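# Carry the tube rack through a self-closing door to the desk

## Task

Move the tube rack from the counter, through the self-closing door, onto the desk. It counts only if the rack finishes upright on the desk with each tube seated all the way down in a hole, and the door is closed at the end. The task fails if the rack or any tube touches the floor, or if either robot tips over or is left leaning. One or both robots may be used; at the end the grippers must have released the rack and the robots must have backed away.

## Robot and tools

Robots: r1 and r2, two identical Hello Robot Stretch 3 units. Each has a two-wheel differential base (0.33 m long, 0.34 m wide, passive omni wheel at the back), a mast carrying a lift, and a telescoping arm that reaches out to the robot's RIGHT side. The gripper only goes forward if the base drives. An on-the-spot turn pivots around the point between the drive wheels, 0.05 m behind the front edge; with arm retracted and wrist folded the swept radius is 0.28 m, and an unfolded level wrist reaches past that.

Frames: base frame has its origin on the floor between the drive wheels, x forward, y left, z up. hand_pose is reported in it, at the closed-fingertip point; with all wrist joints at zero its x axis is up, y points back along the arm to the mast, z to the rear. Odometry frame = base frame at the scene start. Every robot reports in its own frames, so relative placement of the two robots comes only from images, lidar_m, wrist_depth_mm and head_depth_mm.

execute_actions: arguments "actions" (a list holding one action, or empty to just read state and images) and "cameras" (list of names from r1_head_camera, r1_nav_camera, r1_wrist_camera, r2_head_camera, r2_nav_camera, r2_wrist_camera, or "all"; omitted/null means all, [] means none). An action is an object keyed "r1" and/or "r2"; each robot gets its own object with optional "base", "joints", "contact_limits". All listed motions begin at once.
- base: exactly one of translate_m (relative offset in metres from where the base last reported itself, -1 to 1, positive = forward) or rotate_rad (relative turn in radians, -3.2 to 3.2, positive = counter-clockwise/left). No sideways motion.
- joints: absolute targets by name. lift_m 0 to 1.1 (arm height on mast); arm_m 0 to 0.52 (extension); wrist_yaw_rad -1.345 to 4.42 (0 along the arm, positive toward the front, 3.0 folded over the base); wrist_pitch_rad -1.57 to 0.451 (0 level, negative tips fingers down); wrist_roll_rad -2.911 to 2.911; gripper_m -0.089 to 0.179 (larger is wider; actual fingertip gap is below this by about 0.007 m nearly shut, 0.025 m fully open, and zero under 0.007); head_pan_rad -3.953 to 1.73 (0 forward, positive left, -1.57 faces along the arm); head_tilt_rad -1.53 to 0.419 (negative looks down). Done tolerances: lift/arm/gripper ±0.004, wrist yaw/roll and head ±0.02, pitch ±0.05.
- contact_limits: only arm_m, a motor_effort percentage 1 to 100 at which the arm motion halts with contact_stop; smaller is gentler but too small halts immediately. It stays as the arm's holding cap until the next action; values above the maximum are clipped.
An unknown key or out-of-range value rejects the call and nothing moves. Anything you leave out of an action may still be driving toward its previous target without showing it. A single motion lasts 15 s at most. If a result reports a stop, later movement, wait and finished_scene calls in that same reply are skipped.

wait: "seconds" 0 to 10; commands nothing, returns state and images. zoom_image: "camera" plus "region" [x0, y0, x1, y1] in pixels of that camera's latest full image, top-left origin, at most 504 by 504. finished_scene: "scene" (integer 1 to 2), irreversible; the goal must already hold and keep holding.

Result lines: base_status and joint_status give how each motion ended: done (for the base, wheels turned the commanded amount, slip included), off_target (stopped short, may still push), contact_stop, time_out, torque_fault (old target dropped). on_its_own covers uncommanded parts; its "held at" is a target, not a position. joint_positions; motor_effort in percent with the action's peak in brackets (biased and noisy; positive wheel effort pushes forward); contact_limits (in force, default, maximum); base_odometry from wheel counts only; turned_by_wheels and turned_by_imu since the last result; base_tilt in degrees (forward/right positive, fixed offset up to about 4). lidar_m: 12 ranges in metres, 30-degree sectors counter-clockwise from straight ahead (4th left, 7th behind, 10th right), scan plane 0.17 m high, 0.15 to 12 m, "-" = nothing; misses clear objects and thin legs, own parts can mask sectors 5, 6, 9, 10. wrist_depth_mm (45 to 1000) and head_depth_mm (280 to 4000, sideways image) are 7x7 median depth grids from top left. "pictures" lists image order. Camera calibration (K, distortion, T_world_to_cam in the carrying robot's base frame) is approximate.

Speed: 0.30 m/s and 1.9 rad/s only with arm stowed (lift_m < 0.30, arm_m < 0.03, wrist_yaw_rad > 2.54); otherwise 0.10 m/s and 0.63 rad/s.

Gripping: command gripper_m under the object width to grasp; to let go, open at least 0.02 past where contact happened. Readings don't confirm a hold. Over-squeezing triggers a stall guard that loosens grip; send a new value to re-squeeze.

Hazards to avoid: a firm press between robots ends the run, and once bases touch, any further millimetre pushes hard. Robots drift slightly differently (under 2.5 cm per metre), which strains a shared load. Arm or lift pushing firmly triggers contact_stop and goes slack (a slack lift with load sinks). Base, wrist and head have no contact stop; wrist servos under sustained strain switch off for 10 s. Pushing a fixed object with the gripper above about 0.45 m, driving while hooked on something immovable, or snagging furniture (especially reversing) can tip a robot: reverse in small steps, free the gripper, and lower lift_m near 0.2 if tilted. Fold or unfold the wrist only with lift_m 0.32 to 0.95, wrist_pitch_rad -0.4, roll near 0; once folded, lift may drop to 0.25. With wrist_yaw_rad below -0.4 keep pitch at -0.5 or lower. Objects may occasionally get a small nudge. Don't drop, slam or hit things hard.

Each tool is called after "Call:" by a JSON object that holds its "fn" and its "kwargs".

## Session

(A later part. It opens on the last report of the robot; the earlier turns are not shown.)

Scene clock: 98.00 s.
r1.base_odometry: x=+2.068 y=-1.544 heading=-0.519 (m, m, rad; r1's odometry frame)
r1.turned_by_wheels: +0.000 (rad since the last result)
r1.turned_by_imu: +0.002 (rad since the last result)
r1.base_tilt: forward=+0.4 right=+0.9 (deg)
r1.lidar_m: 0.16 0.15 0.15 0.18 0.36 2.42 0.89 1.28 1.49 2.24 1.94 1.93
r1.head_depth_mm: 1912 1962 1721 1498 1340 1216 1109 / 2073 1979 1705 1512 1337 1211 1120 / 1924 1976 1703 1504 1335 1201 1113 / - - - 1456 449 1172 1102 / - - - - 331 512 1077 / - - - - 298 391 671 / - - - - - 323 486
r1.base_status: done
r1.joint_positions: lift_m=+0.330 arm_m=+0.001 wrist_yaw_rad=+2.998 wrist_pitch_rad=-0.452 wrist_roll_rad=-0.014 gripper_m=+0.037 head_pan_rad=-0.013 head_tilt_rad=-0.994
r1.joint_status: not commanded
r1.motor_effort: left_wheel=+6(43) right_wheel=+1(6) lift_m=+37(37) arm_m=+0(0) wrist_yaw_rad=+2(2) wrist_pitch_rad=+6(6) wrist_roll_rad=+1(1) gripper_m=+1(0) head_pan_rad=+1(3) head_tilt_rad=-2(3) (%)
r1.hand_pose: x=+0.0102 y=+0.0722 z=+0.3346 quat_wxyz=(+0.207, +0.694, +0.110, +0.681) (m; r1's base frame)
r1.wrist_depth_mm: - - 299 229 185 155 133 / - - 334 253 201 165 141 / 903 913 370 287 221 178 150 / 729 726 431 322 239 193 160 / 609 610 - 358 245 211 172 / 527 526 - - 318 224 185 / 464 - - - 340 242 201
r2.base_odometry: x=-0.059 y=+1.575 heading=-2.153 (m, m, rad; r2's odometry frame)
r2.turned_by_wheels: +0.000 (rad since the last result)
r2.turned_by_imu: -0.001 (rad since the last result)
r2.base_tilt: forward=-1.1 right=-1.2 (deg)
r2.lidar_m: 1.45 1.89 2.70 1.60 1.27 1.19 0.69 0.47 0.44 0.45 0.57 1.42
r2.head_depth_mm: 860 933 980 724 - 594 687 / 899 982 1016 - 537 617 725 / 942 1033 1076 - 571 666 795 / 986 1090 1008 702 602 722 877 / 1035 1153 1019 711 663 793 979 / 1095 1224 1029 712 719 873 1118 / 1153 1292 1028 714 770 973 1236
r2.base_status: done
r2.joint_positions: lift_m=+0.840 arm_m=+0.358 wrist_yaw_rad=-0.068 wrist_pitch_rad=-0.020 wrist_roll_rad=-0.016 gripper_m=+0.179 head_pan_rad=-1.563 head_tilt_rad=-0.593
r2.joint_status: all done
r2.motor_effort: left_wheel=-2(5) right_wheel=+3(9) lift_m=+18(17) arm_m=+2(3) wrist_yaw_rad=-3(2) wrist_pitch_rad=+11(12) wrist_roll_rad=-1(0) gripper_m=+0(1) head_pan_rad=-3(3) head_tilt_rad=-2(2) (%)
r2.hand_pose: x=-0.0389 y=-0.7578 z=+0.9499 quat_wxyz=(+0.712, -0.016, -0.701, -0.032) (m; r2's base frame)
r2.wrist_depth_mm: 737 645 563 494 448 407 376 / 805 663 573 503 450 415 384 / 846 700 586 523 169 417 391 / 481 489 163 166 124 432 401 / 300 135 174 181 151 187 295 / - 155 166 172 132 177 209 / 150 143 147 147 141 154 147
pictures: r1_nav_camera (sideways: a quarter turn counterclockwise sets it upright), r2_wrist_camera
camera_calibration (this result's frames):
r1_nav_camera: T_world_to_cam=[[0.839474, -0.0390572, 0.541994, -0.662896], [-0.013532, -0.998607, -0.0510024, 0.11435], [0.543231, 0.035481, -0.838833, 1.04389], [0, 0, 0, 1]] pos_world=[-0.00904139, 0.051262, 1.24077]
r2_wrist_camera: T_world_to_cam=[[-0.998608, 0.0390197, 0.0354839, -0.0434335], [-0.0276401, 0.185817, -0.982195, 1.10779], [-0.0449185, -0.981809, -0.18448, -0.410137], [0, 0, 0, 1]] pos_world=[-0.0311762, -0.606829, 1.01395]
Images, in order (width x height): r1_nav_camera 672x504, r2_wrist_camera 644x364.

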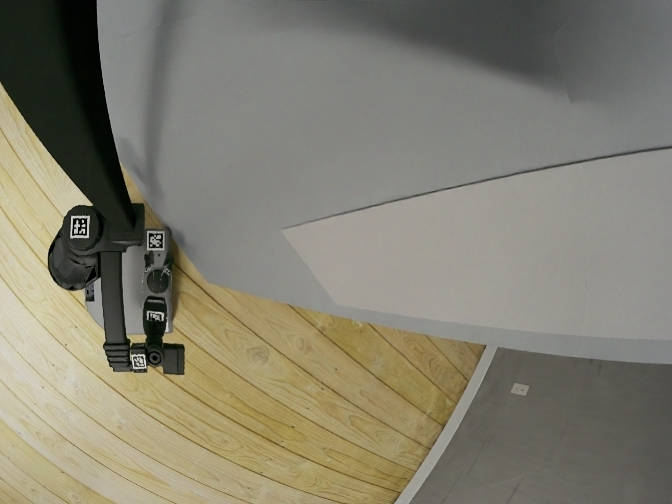

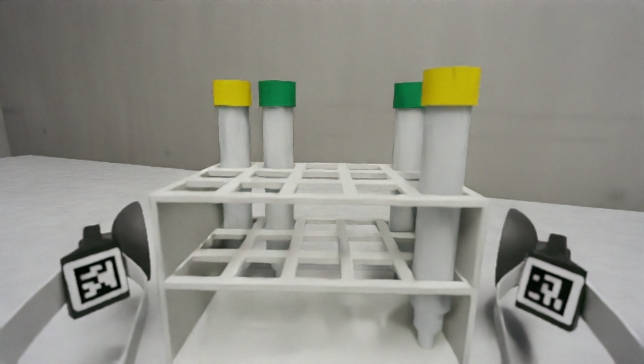

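Call:
{"fn": "execute_actions", "kwargs": {"actions": [{"r2":{"base":{"translate_m":0.002},"joints":{"arm_m":0.368}},"r1":{"base":{"translate_m":0.06}}}], "cameras": []}}

Call:
{"fn": "execute_actions", "kwargs": {"actions": [{"r2":{"joints":{"gripper_m":0.115}},"r1":{"base":{"rotate_rad":-0.62},"joints":{"head_pan_rad":-2.2,"head_tilt_rad":-0.9}}}], "cameras": ["r2_wrist_camera"]}}

Call:
{"fn": "execute_actions", "kwargs": {"actions": [{"r2":{"joints":{"lift_m":0.88,"wrist_pitch_rad":0.1}}}], "cameras": ["r2_wrist_camera","r1_nav_camera"]}}

Scene clock: 110.20 s.
r1.base_odometry: x=+2.120 y=-1.574 heading=-0.519 (m, m, rad; r1's odometry frame)
r1.turned_by_wheels: +0.000 (rad since the last result)
r1.turned_by_imu: +0.001 (rad since the last result)
r1.base_tilt: forward=+0.4 right=+0.9 (deg)
r1.lidar_m: 0.17 0.15 0.15 0.18 0.33 2.48 0.95 1.37 1.52 2.25 1.89 1.89
r1.head_depth_mm: 1885 1983 1705 1502 1347 1215 1112 / 1999 1975 1711 1502 1336 1208 1123 / 1841 1973 1685 1500 1338 1209 1111 / 1618 1868 1696 1496 1333 1207 1108 / 1445 1698 1694 1484 390 577 1074 / 1334 - - - 309 421 704 / - - - - - 337 497
r1.base_status: done
r1.joint_positions: lift_m=+0.330 arm_m=+0.001 wrist_yaw_rad=+2.998 wrist_pitch_rad=-0.452 wrist_roll_rad=-0.014 gripper_m=+0.037 head_pan_rad=-0.013 head_tilt_rad=-0.994
r1.joint_status: not commanded
r1.motor_effort: left_wheel=+4(30) right_wheel=+2(7) lift_m=+36(36) arm_m=+0(0) wrist_yaw_rad=+2(2) wrist_pitch_rad=+6(6) wrist_roll_rad=+1(1) gripper_m=+1(0) head_pan_rad=+3(3) head_tilt_rad=-3(4) (%)
r1.hand_pose: x=+0.0102 y=+0.0722 z=+0.3346 quat_wxyz=(+0.207, +0.694, +0.110, +0.681) (m; r1's base frame)
r1.wrist_depth_mm: - - 280 227 186 159 138 / - 565 312 251 203 172 147 / 932 695 349 283 223 185 157 / 736 717 403 314 243 200 169 / 621 597 - 350 253 220 182 / 529 526 - - 327 236 197 / 459 - - - 347 255 218
r2.base_odometry: x=-0.060 y=+1.573 heading=-2.154 (m, m, rad; r2's odometry frame)
r2.turned_by_wheels: +0.000 (rad since the last result)
r2.turned_by_imu: -0.001 (rad since the last result)
r2.base_tilt: forward=-1.1 right=-1.2 (deg)
r2.lidar_m: 1.44 1.89 1.77 1.62 1.27 1.19 0.70 0.47 0.44 0.45 0.57 1.42
r2.head_depth_mm: 858 931 978 725 - 596 690 / 899 983 1019 - 541 618 725 / 941 1031 1071 - 575 668 795 / 983 1091 1010 706 600 727 879 / 1036 1142 1019 706 662 795 981 / 1097 1223 1028 710 721 874 1128 / 1156 1305 1042 714 773 974 1231
r2.base_status: done
r2.joint_positions: lift_m=+0.840 arm_m=+0.368 wrist_yaw_rad=-0.069 wrist_pitch_rad=-0.020 wrist_roll_rad=-0.016 gripper_m=+0.179 head_pan_rad=-1.563 head_tilt_rad=-0.593
r2.joint_status: all done
r2.motor_effort: left_wheel=-3(5) right_wheel=+3(8) lift_m=+17(18) arm_m=+2(3) wrist_yaw_rad=-1(3) wrist_pitch_rad=+11(12) wrist_roll_rad=-1(0) gripper_m=+1(0) head_pan_rad=-3(3) head_tilt_rad=-3(3) (%)
r2.hand_pose: x=-0.0390 y=-0.7678 z=+0.9500 quat_wxyz=(+0.712, -0.017, -0.701, -0.032) (m; r2's base frame)
r2.wrist_depth_mm: 751 633 553 485 437 399 366 / 768 662 561 498 444 395 379 / 814 679 166 520 162 408 386 / 477 488 163 166 130 421 393 / 303 119 173 193 165 115 293 / - 125 143 140 124 117 210 / 150 143 147 148 142 147 147
pictures: none
No camera images: the call's "cameras" was empty. Leave "cameras" out to get every camera's image.

Scene clock: 112.13 s.
r1.base_odometry: x=+2.120 y=-1.574 heading=-1.139 (m, m, rad; r1's odometry frame)
r1.turned_by_wheels: -0.620 (rad since the last result)
r1.turned_by_imu: -0.627 (rad since the last result)
r1.base_tilt: forward=+0.5 right=+0.8 (deg)
r1.lidar_m: 1.89 1.43 0.18 0.18 0.19 0.31 2.48 0.95 1.20 1.53 2.19 1.91
r1.head_depth_mm: 893 978 1123 1546 1399 1245 1135 / 1013 1120 1258 1460 1398 1242 1136 / 1166 1314 1497 1562 1391 1244 1148 / 1371 1571 1782 1595 1399 1227 - / 1653 1946 1863 1596 1392 1235 1148 / 2101 2216 1865 1589 1389 1236 1124 / 2395 2226 1854 1592 1382 1237 1108
r1.base_status: done
r1.joint_positions: lift_m=+0.330 arm_m=+0.001 wrist_yaw_rad=+2.998 wrist_pitch_rad=-0.452 wrist_roll_rad=-0.014 gripper_m=+0.037 head_pan_rad=-2.193 head_tilt_rad=-0.902
r1.joint_status: all done
r1.motor_effort: left_wheel=+7(27) right_wheel=-2(6) lift_m=+37(36) arm_m=+0(0) wrist_yaw_rad=+2(2) wrist_pitch_rad=+6(6) wrist_roll_rad=+1(1) gripper_m=+0(0) head_pan_rad=-2(26) head_tilt_rad=+1(12) (%)
r1.hand_pose: x=+0.0102 y=+0.0722 z=+0.3346 quat_wxyz=(+0.207, +0.694, +0.110, +0.681) (m; r1's base frame)
r1.wrist_depth_mm: 208 - 203 202 200 200 - / 229 234 224 224 222 223 - / 256 253 250 250 245 756 809 / 290 288 281 281 277 644 654 / 336 331 - 321 306 577 561 / 395 385 - - 387 500 485 / 452 - - - 431 437 432
r2.base_odometry: x=-0.060 y=+1.573 heading=-2.154 (m, m, rad; r2's odometry frame)
r2.turned_by_wheels: +0.000 (rad since the last result)
r2.turned_by_imu: +0.000 (rad since the last result)
r2.base_tilt: forward=-1.1 right=-1.2 (deg)
r2.lidar_m: 1.45 1.89 1.79 1.62 1.27 1.20 0.69 0.47 0.44 0.45 0.57 1.42
r2.head_depth_mm: 858 937 981 724 - 596 688 / 898 983 1024 - 541 617 727 / 941 1031 810 - 577 667 800 / 988 1087 954 705 599 723 876 / 1037 1146 1018 708 664 791 980 / 1093 1217 1025 709 719 877 1124 / 1156 1297 1036 715 773 977 1228
r2.base_status: not commanded
r2.joint_positions: lift_m=+0.840 arm_m=+0.368 wrist_yaw_rad=-0.069 wrist_pitch_rad=-0.020 wrist_roll_rad=-0.016 gripper_m=+0.116 head_pan_rad=-1.563 head_tilt_rad=-0.593
r2.joint_status: all done
r2.motor_effort: left_wheel=-2(3) right_wheel=+2(2) lift_m=+17(17) arm_m=+2(2) wrist_yaw_rad=+0(1) wrist_pitch_rad=+11(11) wrist_roll_rad=-1(0) gripper_m=-14(89) head_pan_rad=-3(3) head_tilt_rad=-3(2) (%)
r2.hand_pose: x=-0.0390 y=-0.7678 z=+0.9500 quat_wxyz=(+0.712, -0.017, -0.701, -0.032) (m; r2's base frame)
r2.wrist_depth_mm: 734 630 550 489 440 402 365 / 781 662 568 501 440 405 378 / 817 682 184 506 174 417 384 / 476 489 165 172 131 430 394 / 276 277 161 187 151 277 290 / 206 - 170 181 143 - 203 / - 150 146 148 143 154 154
pictures: r2_wrist_camera
camera_calibration (this result's frames):
r2_wrist_camera: T_world_to_cam=[[-0.998588, 0.0395274, 0.0354919, -0.0427901], [-0.0275655, 0.185571, -0.982244, 1.10958], [-0.0454118, -0.981835, -0.18422, -0.420241], [0, 0, 0, 1]] pos_world=[-0.0312275, -0.616821, 1.01398]
Images, in order (width x height): r2_wrist_camera 644x364.

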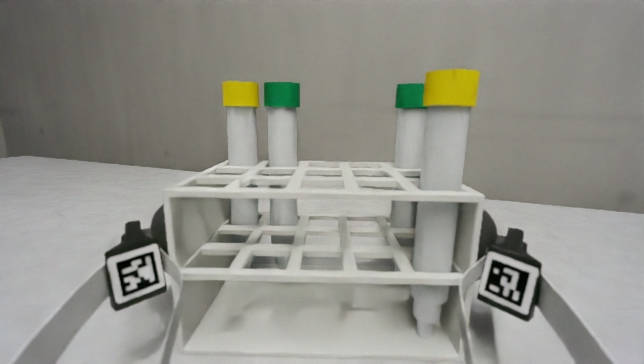

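Scene clock: 113.30 s.
r1.base_odometry: x=+2.120 y=-1.574 heading=-1.139 (m, m, rad; r1's odometry frame)
r1.turned_by_wheels: +0.000 (rad since the last result)
r1.turned_by_imu: +0.000 (rad since the last result)
r1.base_tilt: forward=+0.3 right=+0.9 (deg)
r1.lidar_m: 1.89 1.43 0.18 0.18 0.19 0.31 2.48 0.95 1.20 1.52 2.19 1.92
r1.head_depth_mm: 894 978 1119 1538 1401 1253 1135 / 1012 1120 1265 1460 1399 1245 1141 / 1168 1311 1500 1569 1401 1237 1149 / 1374 1564 1774 1583 1393 1240 - / 1657 1949 1850 1583 1387 1228 1144 / 2095 2232 1860 1589 1385 1231 1123 / 2377 2232 1858 1577 1386 1237 1107
r1.base_status: not commanded
r1.joint_positions: lift_m=+0.330 arm_m=+0.001 wrist_yaw_rad=+2.998 wrist_pitch_rad=-0.452 wrist_roll_rad=-0.014 gripper_m=+0.037 head_pan_rad=-2.193 head_tilt_rad=-0.902
r1.joint_status: not commanded
r1.motor_effort: left_wheel=+7(7) right_wheel=-2(2) lift_m=+36(36) arm_m=+0(0) wrist_yaw_rad=+2(1) wrist_pitch_rad=+6(6) wrist_roll_rad=+1(1) gripper_m=+0(1) head_pan_rad=-3(2) head_tilt_rad=+1(0) (%)
r1.hand_pose: x=+0.0102 y=+0.0722 z=+0.3346 quat_wxyz=(+0.207, +0.694, +0.110, +0.681) (m; r1's base frame)
r1.wrist_depth_mm: 207 - 204 202 201 200 - / 228 234 224 223 219 225 - / 254 253 249 249 246 742 786 / 291 287 281 280 278 653 660 / 333 332 - 320 304 567 552 / 393 388 - - 383 494 486 / 452 - - - 431 435 436
r2.base_odometry: x=-0.060 y=+1.573 heading=-2.154 (m, m, rad; r2's odometry frame)
r2.turned_by_wheels: +0.000 (rad since the last result)
r2.turned_by_imu: +0.000 (rad since the last result)
r2.base_tilt: forward=-1.1 right=-1.2 (deg)
r2.lidar_m: 1.45 1.89 1.80 1.62 1.26 1.20 0.70 0.47 0.44 0.45 0.57 1.42
r2.head_depth_mm: 860 936 988 - - 579 673 / 902 982 1042 644 540 617 728 / 940 1020 1094 645 576 666 797 / 989 1083 851 705 602 726 882 / 1036 1149 1019 708 665 793 984 / 1095 1221 1022 710 719 872 1132 / 1159 1294 1029 716 773 975 1233
r2.base_status: not commanded
r2.joint_positions: lift_m=+0.879 arm_m=+0.368 wrist_yaw_rad=-0.069 wrist_pitch_rad=+0.063 wrist_roll_rad=-0.016 gripper_m=+0.116 head_pan_rad=-1.563 head_tilt_rad=-0.593
r2.joint_status: all done
r2.motor_effort: left_wheel=-2(3) right_wheel=+2(2) lift_m=+39(39) arm_m=+3(2) wrist_yaw_rad=-1(2) wrist_pitch_rad=+21(26) wrist_roll_rad=+0(1) gripper_m=-14(14) head_pan_rad=-3(2) head_tilt_rad=-3(3) (%)
r2.hand_pose: x=-0.0391 y=-0.7694 z=+1.0103 quat_wxyz=(+0.713, -0.046, -0.700, -0.003) (m; r2's base frame)
r2.wrist_depth_mm: 777 659 580 509 456 408 374 / 796 677 575 504 457 416 383 / 826 689 577 506 175 422 391 / 819 714 175 177 131 428 396 / 498 504 179 189 145 420 401 / 351 - 172 184 143 - 344 / 242 242 154 148 143 247 250
pictures: r1_nav_camera (sideways: a quarter turn counterclockwise sets it upright), r2_wrist_camera
camera_calibration (this result's frames):
r1_nav_camera: T_world_to_cam=[[-0.481147, -0.622817, 0.616925, -0.752462], [-0.814062, 0.57855, -0.05082, 0.119002], [-0.325271, -0.526667, -0.785379, 0.979693], [0, 0, 0, 1]] pos_world=[0.0534962, -0.0215226, 1.23969]
r2_wrist_camera: T_world_to_cam=[[-0.998381, 0.042495, 0.0378001, -0.0449979], [-0.0332325, 0.103482, -0.994076, 1.11771], [-0.0461549, -0.993723, -0.101902, -0.502992], [0, 0, 0, 1]] pos_world=[-0.0309962, -0.613585, 1.06153]
Images, in order (width x height): r1_nav_camera 672x504, r2_wrist_camera 644x364.

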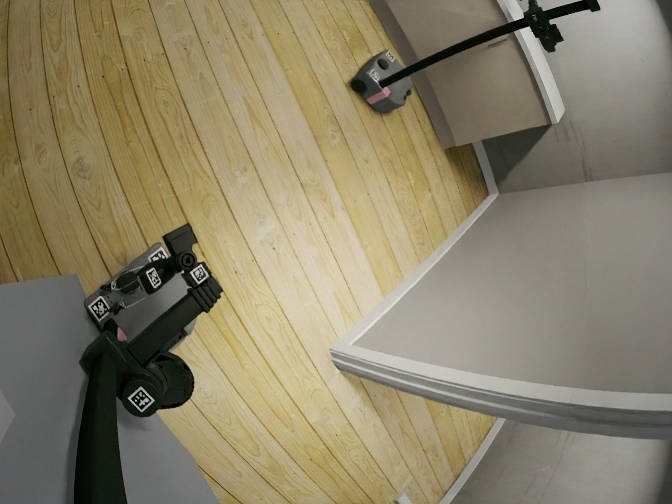

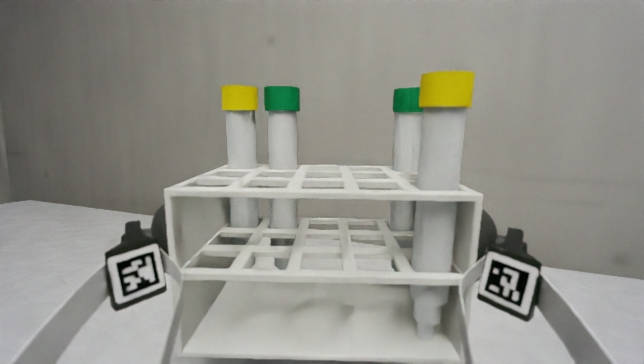

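Call:
{"fn": "execute_actions", "kwargs": {"actions": [{"r2":{"joints":{"gripper_m":0.107,"arm_m":0,"lift_m":0.89}}}], "cameras": ["r2_wrist_camera"]}}

Call:
{"fn": "execute_actions", "kwargs": {"actions": [{"r2":{"base":{"rotate_rad":1.77},"joints":{"wrist_yaw_rad":1.57,"head_pan_rad":0,"head_tilt_rad":-0.9}}}], "cameras": ["r2_wrist_camera"]}}

Call:
{"fn": "execute_actions", "kwargs": {"actions": [{"r2":{"base":{"translate_m":1.0}}}], "cameras": ["r2_wrist_camera","r2_nav_camera","r1_head_camera"]}}

Scene clock: 132.83 s.
r1.base_odometry: x=+2.120 y=-1.574 heading=-1.139 (m, m, rad; r1's odometry frame)
r1.turned_by_wheels: +0.000 (rad since the last result)
r1.turned_by_imu: +0.001 (rad since the last result)
r1.base_tilt: forward=+0.4 right=+0.9 (deg)
r1.lidar_m: 1.88 1.43 0.18 0.18 0.19 0.31 2.48 0.95 1.19 1.52 2.19 1.91
r1.head_depth_mm: 892 980 1120 1539 1399 1243 1139 / 1010 1121 1254 1452 1400 1238 1135 / 1164 1308 1508 1577 1394 1238 1152 / 1369 1578 1768 1597 1399 1240 - / 1657 1962 1844 1608 1393 1242 1158 / 2125 2216 1851 1591 1379 1224 1123 / 2400 2221 1841 1580 1382 1230 1109
r1.base_status: not commanded
r1.joint_positions: lift_m=+0.330 arm_m=+0.001 wrist_yaw_rad=+2.998 wrist_pitch_rad=-0.452 wrist_roll_rad=-0.014 gripper_m=+0.037 head_pan_rad=-2.193 head_tilt_rad=-0.902
r1.joint_status: not commanded
r1.motor_effort: left_wheel=+7(7) right_wheel=-2(2) lift_m=+37(36) arm_m=+0(0) wrist_yaw_rad=+3(3) wrist_pitch_rad=+6(6) wrist_roll_rad=+1(1) gripper_m=+0(0) head_pan_rad=-2(2) head_tilt_rad=+1(0) (%)
r1.hand_pose: x=+0.0102 y=+0.0722 z=+0.3346 quat_wxyz=(+0.207, +0.694, +0.110, +0.681) (m; r1's base frame)
r1.wrist_depth_mm: 208 - 204 204 202 200 - / 229 232 224 222 220 223 - / 256 254 250 248 245 729 808 / 290 287 283 277 275 656 656 / 334 330 - 320 305 566 555 / 391 387 - - 383 494 483 / 455 - - - 427 433 430
r2.base_odometry: x=-0.060 y=+1.573 heading=-2.154 (m, m, rad; r2's odometry frame)
r2.turned_by_wheels: +0.000 (rad since the last result)
r2.turned_by_imu: -0.001 (rad since the last result)
r2.base_tilt: forward=-1.1 right=-1.3 (deg)
r2.lidar_m: 1.44 1.89 1.80 1.62 1.27 1.20 0.69 0.47 0.44 0.45 0.57 1.42
r2.head_depth_mm: 865 940 983 695 518 552 - / 895 976 994 434 440 - - / 941 1033 1001 446 467 - - / 985 1088 1013 454 591 737 887 / 1044 1152 1020 710 665 795 978 / 1096 1227 1023 712 721 872 1125 / 1157 1295 1029 716 774 979 1232
r2.base_status: not commanded
r2.joint_positions: lift_m=+0.889 arm_m=+0.000 wrist_yaw_rad=-0.069 wrist_pitch_rad=+0.064 wrist_roll_rad=-0.016 gripper_m=+0.108 head_pan_rad=-1.563 head_tilt_rad=-0.593
r2.joint_status: all done
r2.motor_effort: left_wheel=-3(3) right_wheel=+2(2) lift_m=+38(40) arm_m=-2(1) wrist_yaw_rad=+0(1) wrist_pitch_rad=+20(21) wrist_roll_rad=-1(0) gripper_m=-17(55) head_pan_rad=-3(2) head_tilt_rad=-3(3) (%)
r2.hand_pose: x=-0.0393 y=-0.4019 z=+1.0205 quat_wxyz=(+0.713, -0.047, -0.699, -0.003) (m; r2's base frame)
r2.wrist_depth_mm: - - 948 866 756 683 627 / - - 975 865 741 685 642 / - - 960 845 175 702 659 / - - 174 176 130 730 654 / 534 545 179 188 145 572 590 / 349 - 172 184 142 - 372 / 346 287 155 148 144 267 269
pictures: r2_wrist_camera
camera_calibration (this result's frames):
r2_wrist_camera: T_world_to_cam=[[-0.99835, 0.0432081, 0.0378159, -0.060905], [-0.0332023, 0.102912, -0.994136, 1.08959], [-0.0468464, -0.993752, -0.101307, -0.1374], [0, 0, 0, 1]] pos_world=[-0.0310642, -0.246042, 1.07159]
Images, in order (width x height): r2_wrist_camera 644x364.

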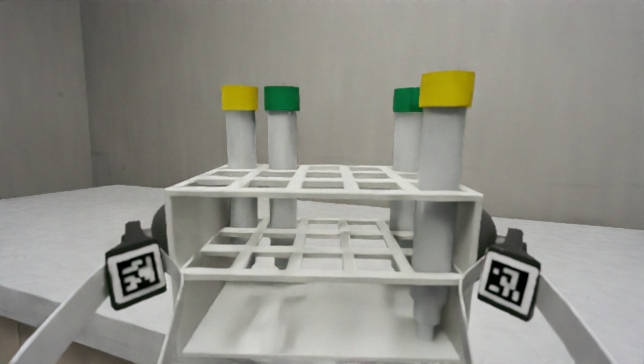

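Scene clock: 136.57 s.
r1.base_odometry: x=+2.120 y=-1.574 heading=-1.139 (m, m, rad; r1's odometry frame)
r1.turned_by_wheels: +0.000 (rad since the last result)
r1.turned_by_imu: +0.001 (rad since the last result)
r1.base_tilt: forward=+0.4 right=+0.9 (deg)
r1.lidar_m: 1.89 1.44 0.18 0.18 0.19 0.31 2.48 0.95 1.20 1.63 2.19 1.91
r1.head_depth_mm: 895 976 1119 1552 1391 1254 1140 / 1014 1121 1260 1458 1402 1248 1140 / 1162 1309 1499 1566 1397 1242 1149 / 1366 1581 1778 1599 1391 1234 - / 1657 1996 1864 1588 1388 1235 1154 / 2107 2228 1855 1601 1380 1234 1123 / 2402 2204 1839 1577 1385 1222 1103
r1.base_status: not commanded
r1.joint_positions: lift_m=+0.330 arm_m=+0.001 wrist_yaw_rad=+2.998 wrist_pitch_rad=-0.452 wrist_roll_rad=-0.014 gripper_m=+0.037 head_pan_rad=-2.193 head_tilt_rad=-0.902
r1.joint_status: not commanded
r1.motor_effort: left_wheel=+7(7) right_wheel=-2(2) lift_m=+36(36) arm_m=+0(0) wrist_yaw_rad=+1(2) wrist_pitch_rad=+6(6) wrist_roll_rad=+1(1) gripper_m=+0(1) head_pan_rad=-3(2) head_tilt_rad=+2(1) (%)
r1.hand_pose: x=+0.0102 y=+0.0722 z=+0.3346 quat_wxyz=(+0.207, +0.694, +0.110, +0.681) (m; r1's base frame)
r1.wrist_depth_mm: 206 - 204 201 200 200 - / 229 233 224 223 220 224 - / 255 255 250 250 245 739 792 / 289 287 282 278 278 642 662 / 335 328 - 320 306 571 565 / 393 385 - - 384 496 495 / 449 - - - 433 438 430
r2.base_odometry: x=-0.060 y=+1.573 heading=-0.384 (m, m, rad; r2's odometry frame)
r2.turned_by_wheels: +1.770 (rad since the last result)
r2.turned_by_imu: +1.755 (rad since the last result)
r2.base_tilt: forward=-1.1 right=-1.2 (deg)
r2.lidar_m: 1.50 1.21 1.20 0.56 0.45 0.44 0.47 0.70 1.42 1.54 2.37 1.62
r2.head_depth_mm: 1636 1593 1798 306 352 1251 1113 / 1773 2020 1891 1707 1413 1253 1123 / 1938 2209 2010 1667 1438 1260 1121 / 3075 2499 2009 1697 1447 1255 1127 / 3228 2497 2027 1688 1439 1270 1121 / 3152 1558 1764 1685 1442 1268 1127 / 1266 1385 1553 1648 1448 1282 1132
r2.base_status: done
r2.joint_positions: lift_m=+0.889 arm_m=+0.000 wrist_yaw_rad=+1.568 wrist_pitch_rad=+0.064 wrist_roll_rad=-0.016 gripper_m=+0.108 head_pan_rad=-0.007 head_tilt_rad=-0.889
r2.joint_status: all done
r2.motor_effort: left_wheel=-3(10) right_wheel=+2(8) lift_m=+39(39) arm_m=-2(2) wrist_yaw_rad=+2(4) wrist_pitch_rad=+20(21) wrist_roll_rad=-1(1) gripper_m=-17(17) head_pan_rad=+3(36) head_tilt_rad=-4(18) (%)
r2.hand_pose: x=+0.2359 y=-0.1458 z=+1.0205 quat_wxyz=(+0.489, +0.479, -0.512, +0.519) (m; r2's base frame)
r2.wrist_depth_mm: 954 - - - - - - / 939 - - - - - - / 964 - - - 175 - - / 960 - 175 177 131 - - / 975 - 178 188 152 - - / - - 171 183 143 - - / 964 - 155 148 143 - -
pictures: r2_wrist_camera
camera_calibration (this result's frames):
r2_wrist_camera: T_world_to_cam=[[0.0238125, -0.999001, 0.0378089, -0.190351], [-0.100454, -0.0400193, -0.994137, 1.0674], [0.994657, 0.0198749, -0.101307, 0.0320462], [0, 0, 0, 1]] pos_world=[0.0798826, -0.148082, 1.07159]
Images, in order (width x height): r2_wrist_camera 644x364.

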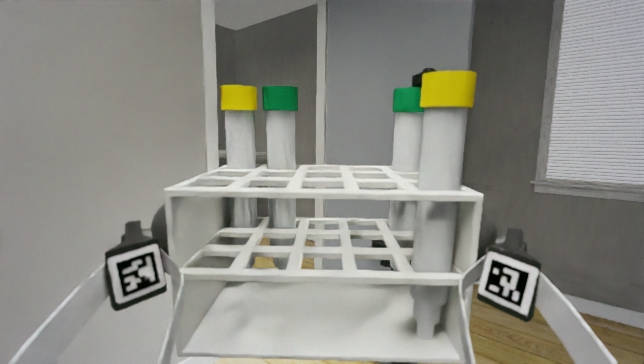

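Scene clock: 147.80 s.
r1.base_odometry: x=+2.120 y=-1.574 heading=-1.139 (m, m, rad; r1's odometry frame)
r1.turned_by_wheels: +0.000 (rad since the last result)
r1.turned_by_imu: +0.002 (rad since the last result)
r1.base_tilt: forward=+0.4 right=+0.9 (deg)
r1.lidar_m: 1.88 1.44 0.18 0.18 0.19 0.31 2.48 0.95 0.79 2.05 2.19 1.91
r1.head_depth_mm: 896 979 1120 1541 1402 1246 1129 / 1013 1122 1259 1458 1398 1235 1133 / 1167 1309 1498 1571 1395 1241 1142 / 1367 1567 1781 1597 1395 1234 - / 508 1783 1866 1600 1395 1234 1153 / 474 494 1761 1359 1317 1243 1127 / 511 1028 1851 1417 1316 1231 1108
r1.base_status: not commanded
r1.joint_positions: lift_m=+0.330 arm_m=+0.001 wrist_yaw_rad=+2.998 wrist_pitch_rad=-0.452 wrist_roll_rad=-0.014 gripper_m=+0.037 head_pan_rad=-2.193 head_tilt_rad=-0.902
r1.joint_status: not commanded
r1.motor_effort: left_wheel=+7(7) right_wheel=-2(2) lift_m=+37(36) arm_m=+0(0) wrist_yaw_rad=+3(2) wrist_pitch_rad=+6(6) wrist_roll_rad=+1(1) gripper_m=+0(0) head_pan_rad=-3(2) head_tilt_rad=+0(0) (%)
r1.hand_pose: x=+0.0102 y=+0.0722 z=+0.3346 quat_wxyz=(+0.207, +0.694, +0.110, +0.681) (m; r1's base frame)
r1.wrist_depth_mm: 207 - 203 202 201 201 - / 230 234 223 222 220 223 - / 256 254 253 249 245 745 796 / 289 288 282 280 279 652 661 / 334 333 - 320 306 559 568 / 394 385 - - 388 497 484 / 455 - - - 436 439 430
r2.base_odometry: x=+0.867 y=+1.199 heading=-0.384 (m, m, rad; r2's odometry frame)
r2.turned_by_wheels: +0.000 (rad since the last result)
r2.turned_by_imu: +0.007 (rad since the last result)
r2.base_tilt: forward=-1.1 right=-1.2 (deg)
r2.lidar_m: 1.11 0.58 0.58 0.63 0.97 1.24 1.34 2.02 2.04 2.23 0.79 0.91
r2.head_depth_mm: 927 1043 1143 306 352 1208 1121 / 999 1133 1310 1499 1411 1257 1120 / 1168 1332 1548 1636 1444 1264 1120 / 2226 2429 2023 1681 1448 1257 1122 / 2410 2544 2007 1675 1440 1270 1130 / 2654 2529 2033 1690 1443 1246 1124 / 2749 2552 2029 1695 999 1133 1124
r2.base_status: done
r2.joint_positions: lift_m=+0.889 arm_m=+0.000 wrist_yaw_rad=+1.568 wrist_pitch_rad=+0.064 wrist_roll_rad=-0.016 gripper_m=+0.108 head_pan_rad=-0.007 head_tilt_rad=-0.889
r2.joint_status: not commanded
r2.motor_effort: left_wheel=-3(4) right_wheel=+2(7) lift_m=+39(39) arm_m=-2(2) wrist_yaw_rad=+2(1) wrist_pitch_rad=+20(20) wrist_roll_rad=+0(0) gripper_m=-17(17) head_pan_rad=+2(3) head_tilt_rad=-3(4) (%)
r2.hand_pose: x=+0.2359 y=-0.1458 z=+1.0205 quat_wxyz=(+0.489, +0.479, -0.512, +0.519) (m; r2's base frame)
r2.wrist_depth_mm: - - - - 841 706 606 / - - - - 846 709 605 / - - - - 174 731 600 / - - 174 176 130 728 604 / - - 180 189 146 702 626 / - - 172 183 142 - 625 / - - 154 148 144 748 637
pictures: r1_head_camera (sideways: a quarter turn clockwise sets it upright), r2_nav_camera (sideways: a quarter turn counterclockwise sets it upright), r2_wrist_camera
camera_calibration (this result's frames):
r1_head_camera: T_world_to_cam=[[0.456833, 0.650431, -0.606831, 0.807199], [0.811606, -0.584013, -0.0149827, 0.0139761], [-0.364143, -0.485663, -0.79469, 0.993407], [0, 0, 0, 1]] pos_world=[-0.0183561, -0.0344035, 1.27949]
r2_nav_camera: T_world_to_cam=[[0.782352, 0.0160012, 0.622631, -0.779435], [0.019642, -0.999807, 0.00101367, 0.0515013], [0.622527, 0.0114367, -0.782515, 0.973093], [0, 0, 0, 1]] pos_world=[0.00300434, 0.0528343, 1.24671]
r2_wrist_camera: T_world_to_cam=[[0.0238128, -0.999001, 0.037809, -0.190352], [-0.100454, -0.0400194, -0.994137, 1.0674], [0.994657, 0.0198751, -0.101307, 0.0320463], [0, 0, 0, 1]] pos_world=[0.0798826, -0.148082, 1.07159]
Images, in order (width x height): r1_head_camera 896x504, r2_nav_camera 672x504, r2_wrist_camera 644x364.

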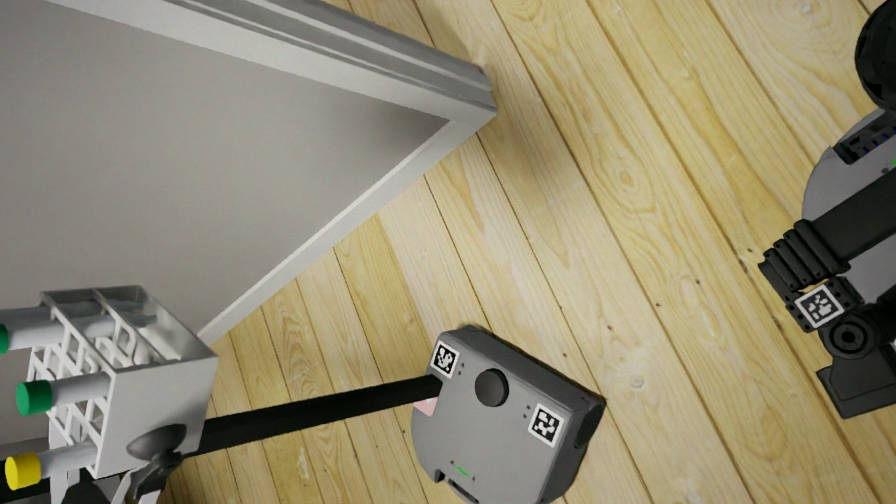

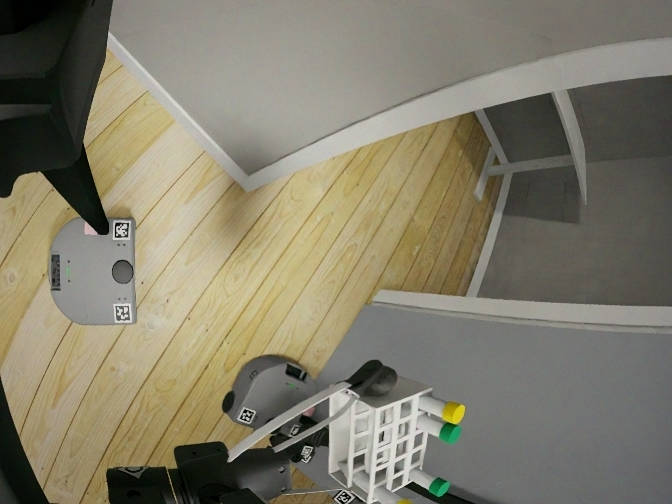

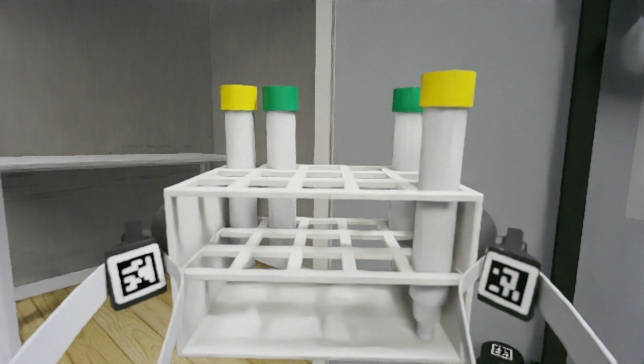

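Call:
{"fn": "execute_actions", "kwargs": {"actions": [{"r2":{"base":{"translate_m":0.55},"joints":{"head_tilt_rad":-1.1}},"r1":{"joints":{"head_pan_rad":-2.7}}}], "cameras": ["r2_nav_camera","r1_nav_camera"]}}

Scene clock: 178.17 s.
r1.base_odometry: x=+2.120 y=-1.574 heading=-1.139 (m, m, rad; r1's odometry frame)
r1.turned_by_wheels: +0.000 (rad since the last result)
r1.turned_by_imu: +0.002 (rad since the last result)
r1.base_tilt: forward=+0.3 right=+0.9 (deg)
r1.lidar_m: 1.89 1.44 0.18 0.18 0.19 0.31 2.48 0.60 1.19 2.05 2.18 1.91
r1.head_depth_mm: 2547 512 1901 1607 1402 1250 1087 / 2681 2081 1879 1591 1400 1241 - / 2598 468 1857 1597 1399 1243 - / 2690 474 1860 1590 1346 1216 - / 427 421 1163 1375 1208 1199 - / 399 418 1310 1548 1212 1211 1129 / 391 1168 1457 1569 1383 1227 1108
r1.base_status: not commanded
r1.joint_positions: lift_m=+0.330 arm_m=+0.001 wrist_yaw_rad=+2.998 wrist_pitch_rad=-0.452 wrist_roll_rad=-0.014 gripper_m=+0.037 head_pan_rad=-2.693 head_tilt_rad=-0.902
r1.joint_status: all done
r1.motor_effort: left_wheel=+7(7) right_wheel=-2(2) lift_m=+36(36) arm_m=+0(0) wrist_yaw_rad=+3(3) wrist_pitch_rad=+6(6) wrist_roll_rad=+1(1) gripper_m=+1(0) head_pan_rad=-2(23) head_tilt_rad=+2(1) (%)
r1.hand_pose: x=+0.0102 y=+0.0722 z=+0.3346 quat_wxyz=(+0.207, +0.694, +0.110, +0.681) (m; r1's base frame)
r1.wrist_depth_mm: 207 - 204 202 200 200 - / 228 231 225 223 222 225 - / 253 255 250 249 245 738 793 / 290 289 282 280 276 649 655 / 335 330 - 321 307 564 554 / 393 383 - - 383 499 485 / 448 - - - 432 437 427
r2.base_odometry: x=+1.377 y=+0.993 heading=-0.384 (m, m, rad; r2's odometry frame)
r2.turned_by_wheels: +0.000 (rad since the last result)
r2.turned_by_imu: +0.004 (rad since the last result)
r2.base_tilt: forward=-1.2 right=-1.2 (deg)
r2.lidar_m: 0.69 2.21 1.92 0.32 0.40 1.71 1.83 2.40 2.38 0.60 0.58 0.58
r2.head_depth_mm: 597 646 305 975 1254 1187 1082 / 674 783 896 1177 1291 1198 1109 / 1751 1848 1567 1408 1312 1192 1130 / 1899 1840 1635 1453 1307 1195 1128 / 2021 1861 1635 1466 1312 1200 1127 / 2085 1882 1632 1459 1322 1210 1103 / 2157 1870 1650 1465 1329 1205 1074
r2.base_status: done
r2.joint_positions: lift_m=+0.889 arm_m=+0.000 wrist_yaw_rad=+1.568 wrist_pitch_rad=+0.064 wrist_roll_rad=-0.016 gripper_m=+0.108 head_pan_rad=-0.007 head_tilt_rad=-1.086
r2.joint_status: all done
r2.motor_effort: left_wheel=-4(6) right_wheel=+2(8) lift_m=+39(39) arm_m=-2(2) wrist_yaw_rad=+2(2) wrist_pitch_rad=+20(20) wrist_roll_rad=-1(0) gripper_m=-17(17) head_pan_rad=+3(4) head_tilt_rad=-5(17) (%)
r2.hand_pose: x=+0.2359 y=-0.1458 z=+1.0205 quat_wxyz=(+0.489, +0.479, -0.512, +0.519) (m; r2's base frame)
r2.wrist_depth_mm: - - - 611 431 363 309 / - - - 584 425 361 313 / - - - 591 175 368 316 / - - 174 177 130 371 317 / - - 179 188 145 355 327 / - - 172 183 143 - 325 / - - 154 148 143 388 319
pictures: r1_nav_camera (sideways: a quarter turn counterclockwise sets it upright), r2_nav_camera (sideways: a quarter turn counterclockwise sets it upright)
camera_calibration (this result's frames):
r1_nav_camera: T_world_to_cam=[[-0.720772, -0.316056, 0.616925, -0.751], [-0.437229, 0.897913, -0.05082, 0.116703], [-0.537883, -0.306368, -0.785379, 0.980989], [0, 0, 0, 1]] pos_world=[0.0373846, -0.041604, 1.23969]
r2_nav_camera: T_world_to_cam=[[0.889323, 0.0153203, 0.457022, -0.564344], [0.0194082, -0.999803, -0.00425125, 0.0583567], [0.456867, 0.0126507, -0.889445, 1.1131], [0, 0, 0, 1]] pos_world=[-0.00778654, 0.0529096, 1.24821]
Images, in order (width x height): r1_nav_camera 672x504, r2_nav_camera 672x504.

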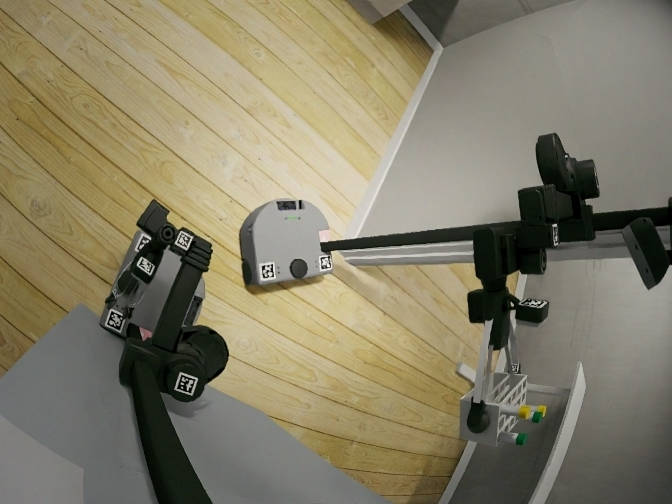

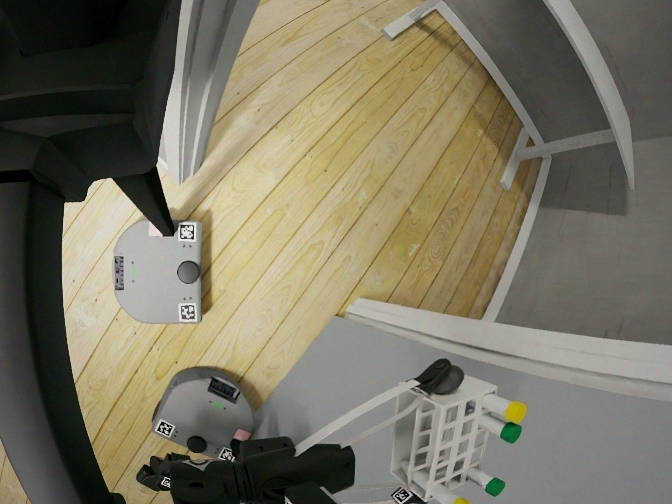

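Call:
{"fn": "execute_actions", "kwargs": {"actions": [{"r2":{"base":{"rotate_rad":0.6}}}], "cameras": ["r2_nav_camera"]}}

Scene clock: 185.77 s.
r1.base_odometry: x=+2.120 y=-1.574 heading=-1.139 (m, m, rad; r1's odometry frame)
r1.turned_by_wheels: +0.000 (rad since the last result)
r1.turned_by_imu: +0.001 (rad since the last result)
r1.base_tilt: forward=+0.3 right=+0.9 (deg)
r1.lidar_m: 1.89 1.43 0.18 0.18 0.19 0.31 2.48 0.60 1.20 2.05 2.18 1.91
r1.head_depth_mm: 611 2214 1875 1612 1405 1247 1086 / 483 2121 1886 1603 1399 1245 - / 438 431 1874 1592 1398 1236 - / 390 2051 1863 1590 1221 1207 - / 379 1021 1222 1495 1218 1132 - / 408 1011 1148 1486 1212 1186 1133 / 598 1127 1465 1595 1384 1226 1107
r1.base_status: not commanded
r1.joint_positions: lift_m=+0.330 arm_m=+0.001 wrist_yaw_rad=+2.998 wrist_pitch_rad=-0.452 wrist_roll_rad=-0.014 gripper_m=+0.037 head_pan_rad=-2.693 head_tilt_rad=-0.902
r1.joint_status: not commanded
r1.motor_effort: left_wheel=+7(7) right_wheel=-2(2) lift_m=+36(37) arm_m=+0(0) wrist_yaw_rad=+2(2) wrist_pitch_rad=+6(6) wrist_roll_rad=+1(1) gripper_m=+0(0) head_pan_rad=-1(2) head_tilt_rad=-1(1) (%)
r1.hand_pose: x=+0.0102 y=+0.0722 z=+0.3346 quat_wxyz=(+0.207, +0.694, +0.110, +0.681) (m; r1's base frame)
r1.wrist_depth_mm: 208 - 204 202 201 199 - / 229 233 225 223 221 226 - / 255 253 251 246 246 750 822 / 292 286 282 277 276 655 663 / 338 330 - 320 307 567 553 / 397 384 - - 386 494 486 / 453 - - - 427 441 429
r2.base_odometry: x=+1.377 y=+0.993 heading=+0.216 (m, m, rad; r2's odometry frame)
r2.turned_by_wheels: +0.600 (rad since the last result)
r2.turned_by_imu: +0.594 (rad since the last result)
r2.base_tilt: forward=-1.1 right=-1.2 (deg)
r2.lidar_m: 2.21 1.92 0.32 0.44 1.77 1.89 2.39 2.38 0.60 0.58 0.58 0.74
r2.head_depth_mm: 2113 1821 305 1381 1311 1189 1094 / 2096 1840 1635 1418 1310 1187 1108 / 2154 1832 1636 1445 1311 1193 1139 / 2158 1847 1647 1455 1310 1201 1134 / 2139 1873 1641 1458 1319 1192 1133 / 2144 1869 1653 1463 1321 1188 1102 / 2091 1862 1628 1465 1331 886 1109
r2.base_status: done
r2.joint_positions: lift_m=+0.889 arm_m=+0.000 wrist_yaw_rad=+1.568 wrist_pitch_rad=+0.064 wrist_roll_rad=-0.016 gripper_m=+0.108 head_pan_rad=-0.007 head_tilt_rad=-1.086
r2.joint_status: not commanded
r2.motor_effort: left_wheel=-3(10) right_wheel=+3(7) lift_m=+39(39) arm_m=-2(3) wrist_yaw_rad=+2(1) wrist_pitch_rad=+20(21) wrist_roll_rad=+0(0) gripper_m=-17(17) head_pan_rad=+4(3) head_tilt_rad=-4(4) (%)
r2.hand_pose: x=+0.2359 y=-0.1458 z=+1.0205 quat_wxyz=(+0.489, +0.479, -0.512, +0.519) (m; r2's base frame)
r2.wrist_depth_mm: - - - - - - 418 / - - - - - - 420 / - - - - 175 - 424 / - - 175 177 130 - 422 / - - 179 189 145 - 410 / - - 173 183 143 - 414 / - - 155 148 143 - 403
pictures: r2_nav_camera (sideways: a quarter turn counterclockwise sets it upright)
camera_calibration (this result's frames):
r2_nav_camera: T_world_to_cam=[[0.889341, 0.0153286, 0.456988, -0.564299], [0.0194175, -0.999802, -0.00425228, 0.058358], [0.456832, 0.0126553, -0.889463, 1.11312], [0, 0, 0, 1]] pos_world=[-0.00778913, 0.0529094, 1.24821]
Images, in order (width x height): r2_nav_camera 672x504.

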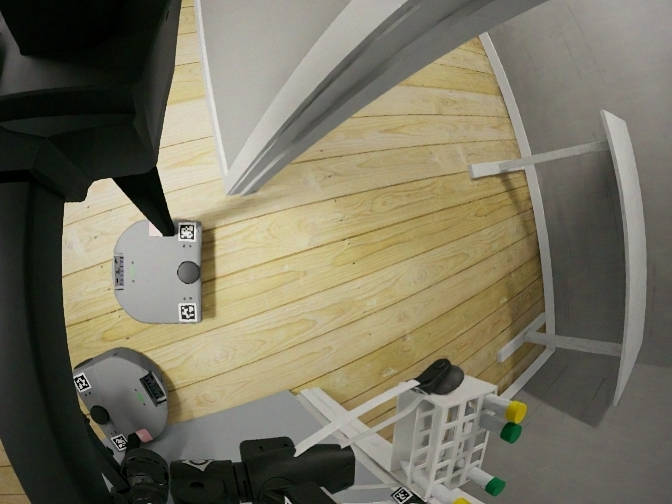

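Call:
{"fn": "execute_actions", "kwargs": {"actions": [{"r2":{"base":{"translate_m":0.65}}}], "cameras": ["r2_nav_camera"]}}

Call:
{"fn": "execute_actions", "kwargs": {"actions": [{"r2":{"base":{"rotate_rad":0.25},"joints":{"head_tilt_rad":-0.7,"lift_m":0.8}}}], "cameras": ["r2_nav_camera","r2_head_camera"]}}

Scene clock: 202.70 s.
r1.base_odometry: x=+2.120 y=-1.574 heading=-1.139 (m, m, rad; r1's odometry frame)
r1.turned_by_wheels: +0.000 (rad since the last result)
r1.turned_by_imu: +0.002 (rad since the last result)
r1.base_tilt: forward=+0.3 right=+0.8 (deg)
r1.lidar_m: 1.89 1.43 0.18 0.18 0.19 0.31 1.12 0.95 1.20 2.05 2.18 1.91
r1.head_depth_mm: 2498 2194 1878 1481 1399 1254 1088 / 2647 2143 1801 1431 1405 1239 - / 2775 2259 1868 1536 1402 1239 - / 2762 2233 1865 1603 1391 1236 - / 883 1022 1219 1490 1393 1231 - / 886 1060 1309 1545 1384 1228 1137 / 967 1160 1453 1578 1380 1225 1105
r1.base_status: not commanded
r1.joint_positions: lift_m=+0.330 arm_m=+0.001 wrist_yaw_rad=+2.998 wrist_pitch_rad=-0.452 wrist_roll_rad=-0.014 gripper_m=+0.037 head_pan_rad=-2.693 head_tilt_rad=-0.902
r1.joint_status: not commanded
r1.motor_effort: left_wheel=+7(7) right_wheel=-2(2) lift_m=+36(36) arm_m=-1(0) wrist_yaw_rad=+2(2) wrist_pitch_rad=+6(6) wrist_roll_rad=+1(1) gripper_m=+0(0) head_pan_rad=-3(3) head_tilt_rad=+2(0) (%)
r1.hand_pose: x=+0.0102 y=+0.0722 z=+0.3346 quat_wxyz=(+0.207, +0.694, +0.110, +0.681) (m; r1's base frame)
r1.wrist_depth_mm: 207 - 203 203 201 199 - / 228 234 224 221 220 225 - / 257 255 251 246 246 739 805 / 290 288 280 279 275 649 649 / 334 329 - 322 303 571 564 / 395 386 - - 386 497 488 / 455 - - - 435 433 432
r2.base_odometry: x=+2.012 y=+1.132 heading=+0.216 (m, m, rad; r2's odometry frame)
r2.turned_by_wheels: +0.000 (rad since the last result)
r2.turned_by_imu: +0.004 (rad since the last result)
r2.base_tilt: forward=-1.1 right=-1.3 (deg)
r2.lidar_m: 1.75 1.32 1.99 2.45 0.58 0.49 2.99 0.81 0.54 0.53 1.30 1.49
r2.head_depth_mm: 1865 1719 305 1380 1301 1193 1093 / 1931 1843 1663 1420 1319 1190 1106 / 1863 1840 1627 1455 1301 1193 1132 / 1799 1875 1632 1440 1308 1201 1132 / 1730 1874 1647 1460 1308 1193 1126 / 1689 1857 1637 1458 1328 1207 1104 / 1645 1820 1635 1471 1322 1201 1107
r2.base_status: done
r2.joint_positions: lift_m=+0.889 arm_m=+0.000 wrist_yaw_rad=+1.568 wrist_pitch_rad=+0.064 wrist_roll_rad=-0.016 gripper_m=+0.108 head_pan_rad=-0.007 head_tilt_rad=-1.087
r2.joint_status: not commanded
r2.motor_effort: left_wheel=-3(5) right_wheel=+2(7) lift_m=+38(38) arm_m=-2(1) wrist_yaw_rad=+1(1) wrist_pitch_rad=+20(20) wrist_roll_rad=+0(0) gripper_m=-17(17) head_pan_rad=+3(2) head_tilt_rad=-5(4) (%)
r2.hand_pose: x=+0.2359 y=-0.1458 z=+1.0205 quat_wxyz=(+0.489, +0.479, -0.512, +0.519) (m; r2's base frame)
r2.wrist_depth_mm: - - - - - - - / - - - - - - - / - - - - 175 - - / - - 174 177 131 - - / - - 180 189 154 - - / - - 171 184 143 - - / - - 155 149 143 - 984
pictures: r2_nav_camera (sideways: a quarter turn counterclockwise sets it upright)
camera_calibration (this result's frames):
r2_nav_camera: T_world_to_cam=[[0.88939, 0.015328, 0.456892, -0.564175], [0.0194167, -0.999802, -0.00425511, 0.0583616], [0.456737, 0.0126558, -0.889512, 1.11319], [0, 0, 0, 1]] pos_world=[-0.00779486, 0.0529095, 1.24821]
Images, in order (width x height): r2_nav_camera 672x504.

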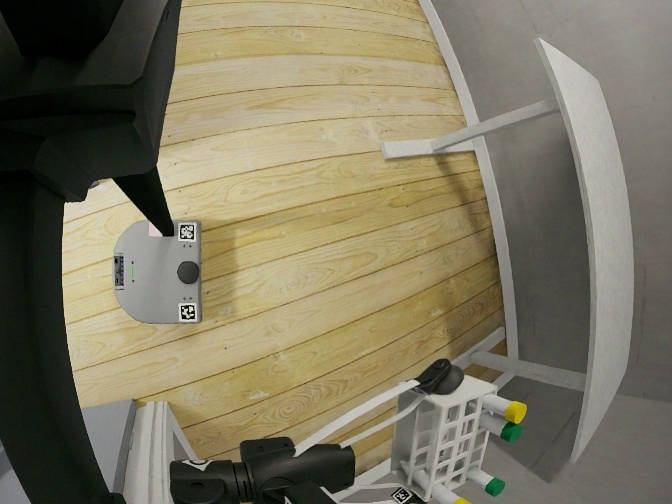

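Scene clock: 204.37 s.
r1.base_odometry: x=+2.120 y=-1.574 heading=-1.139 (m, m, rad; r1's odometry frame)
r1.turned_by_wheels: +0.000 (rad since the last result)
r1.turned_by_imu: +0.000 (rad since the last result)
r1.base_tilt: forward=+0.4 right=+0.9 (deg)
r1.lidar_m: 1.89 1.43 0.18 0.18 0.19 0.31 1.10 0.95 1.19 2.05 2.18 1.92
r1.head_depth_mm: 2523 2201 1891 1430 1402 1251 1084 / 2675 2138 1789 1425 1400 1248 - / 2742 2229 1871 1532 1384 1234 - / 2790 2222 1868 1599 1392 1232 - / 891 1025 1215 1493 1385 1234 - / 888 1063 1312 1550 1386 1234 1130 / 962 1164 1460 1577 1390 1226 1105
r1.base_status: not commanded
r1.joint_positions: lift_m=+0.330 arm_m=+0.001 wrist_yaw_rad=+2.998 wrist_pitch_rad=-0.452 wrist_roll_rad=-0.014 gripper_m=+0.037 head_pan_rad=-2.693 head_tilt_rad=-0.902
r1.joint_status: not commanded
r1.motor_effort: left_wheel=+7(7) right_wheel=-2(2) lift_m=+36(37) arm_m=+0(0) wrist_yaw_rad=+2(2) wrist_pitch_rad=+6(6) wrist_roll_rad=+1(1) gripper_m=+1(0) head_pan_rad=-2(3) head_tilt_rad=+1(0) (%)
r1.hand_pose: x=+0.0102 y=+0.0722 z=+0.3346 quat_wxyz=(+0.207, +0.694, +0.110, +0.681) (m; r1's base frame)
r1.wrist_depth_mm: 206 - 203 202 201 199 - / 229 233 225 223 222 224 - / 256 254 249 248 245 742 796 / 289 286 282 279 277 653 674 / 335 330 - 323 306 556 559 / 395 387 - - 385 491 493 / 451 - - - 433 433 433
r2.base_odometry: x=+2.012 y=+1.132 heading=+0.466 (m, m, rad; r2's odometry frame)
r2.turned_by_wheels: +0.250 (rad since the last result)
r2.turned_by_imu: +0.248 (rad since the last result)
r2.base_tilt: forward=-1.1 right=-1.2 (deg)
r2.lidar_m: 1.32 1.33 2.40 1.24 0.50 0.56 1.11 0.59 0.53 0.96 1.34 1.58
r2.head_depth_mm: 1456 1068 1931 2019 1633 356 1110 / 1477 1074 1920 2017 1632 401 1158 / 1473 1086 1913 2023 1625 1367 1185 / 1470 1102 1900 2068 1651 1380 1189 / 1459 1099 1898 2057 1651 1386 1192 / 1454 1111 1819 1920 1650 1382 1197 / 1462 1045 1871 2057 1661 1389 1199
r2.base_status: done
r2.joint_positions: lift_m=+0.800 arm_m=+0.000 wrist_yaw_rad=+1.569 wrist_pitch_rad=+0.064 wrist_roll_rad=-0.016 gripper_m=+0.108 head_pan_rad=-0.007 head_tilt_rad=-0.705
r2.joint_status: all done
r2.motor_effort: left_wheel=-3(10) right_wheel=+2(6) lift_m=+19(36) arm_m=-2(2) wrist_yaw_rad=+1(2) wrist_pitch_rad=+20(21) wrist_roll_rad=-1(0) gripper_m=-17(17) head_pan_rad=+3(3) head_tilt_rad=+1(17) (%)
r2.hand_pose: x=+0.2359 y=-0.1458 z=+0.9315 quat_wxyz=(+0.489, +0.479, -0.512, +0.519) (m; r2's base frame)
r2.wrist_depth_mm: - - - - - - - / - - - - - - - / - - - - 175 - - / - - 174 177 130 - - / - - 179 189 152 - - / - - 172 183 143 - - / - - 154 148 143 - -
pictures: r2_head_camera (sideways: a quarter turn clockwise sets it upright), r2_nav_camera (sideways: a quarter turn counterclockwise sets it upright)
camera_calibration (this result's frames):
r2_head_camera: T_world_to_cam=[[-0.646797, 0.0346871, -0.761873, 1.01797], [0.00528287, 0.999145, 0.0410049, -0.0514749], [0.762644, 0.022497, -0.646427, 0.797737], [0, 0, 0, 1]] pos_world=[0.0503012, -0.00182619, 1.29335]
r2_nav_camera: T_world_to_cam=[[0.655217, 0.0170796, 0.755247, -0.951476], [0.0192757, -0.999797, 0.00588728, 0.0451578], [0.755194, 0.0107005, -0.655414, 0.806984], [0, 0, 0, 1]] pos_world=[0.0131233, 0.0527644, 1.24724]
Images, in order (width x height): r2_head_camera 896x504, r2_nav_camera 672x504.

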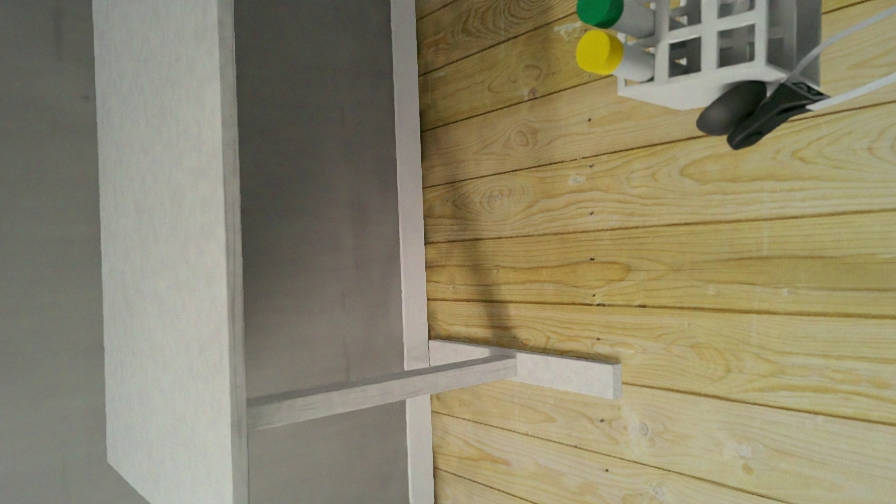

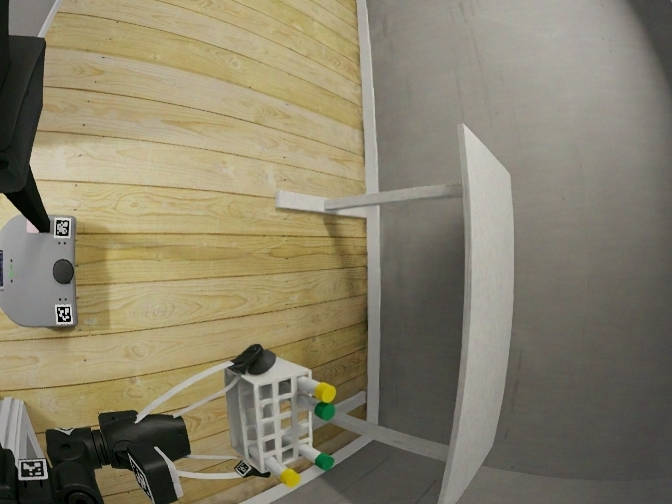

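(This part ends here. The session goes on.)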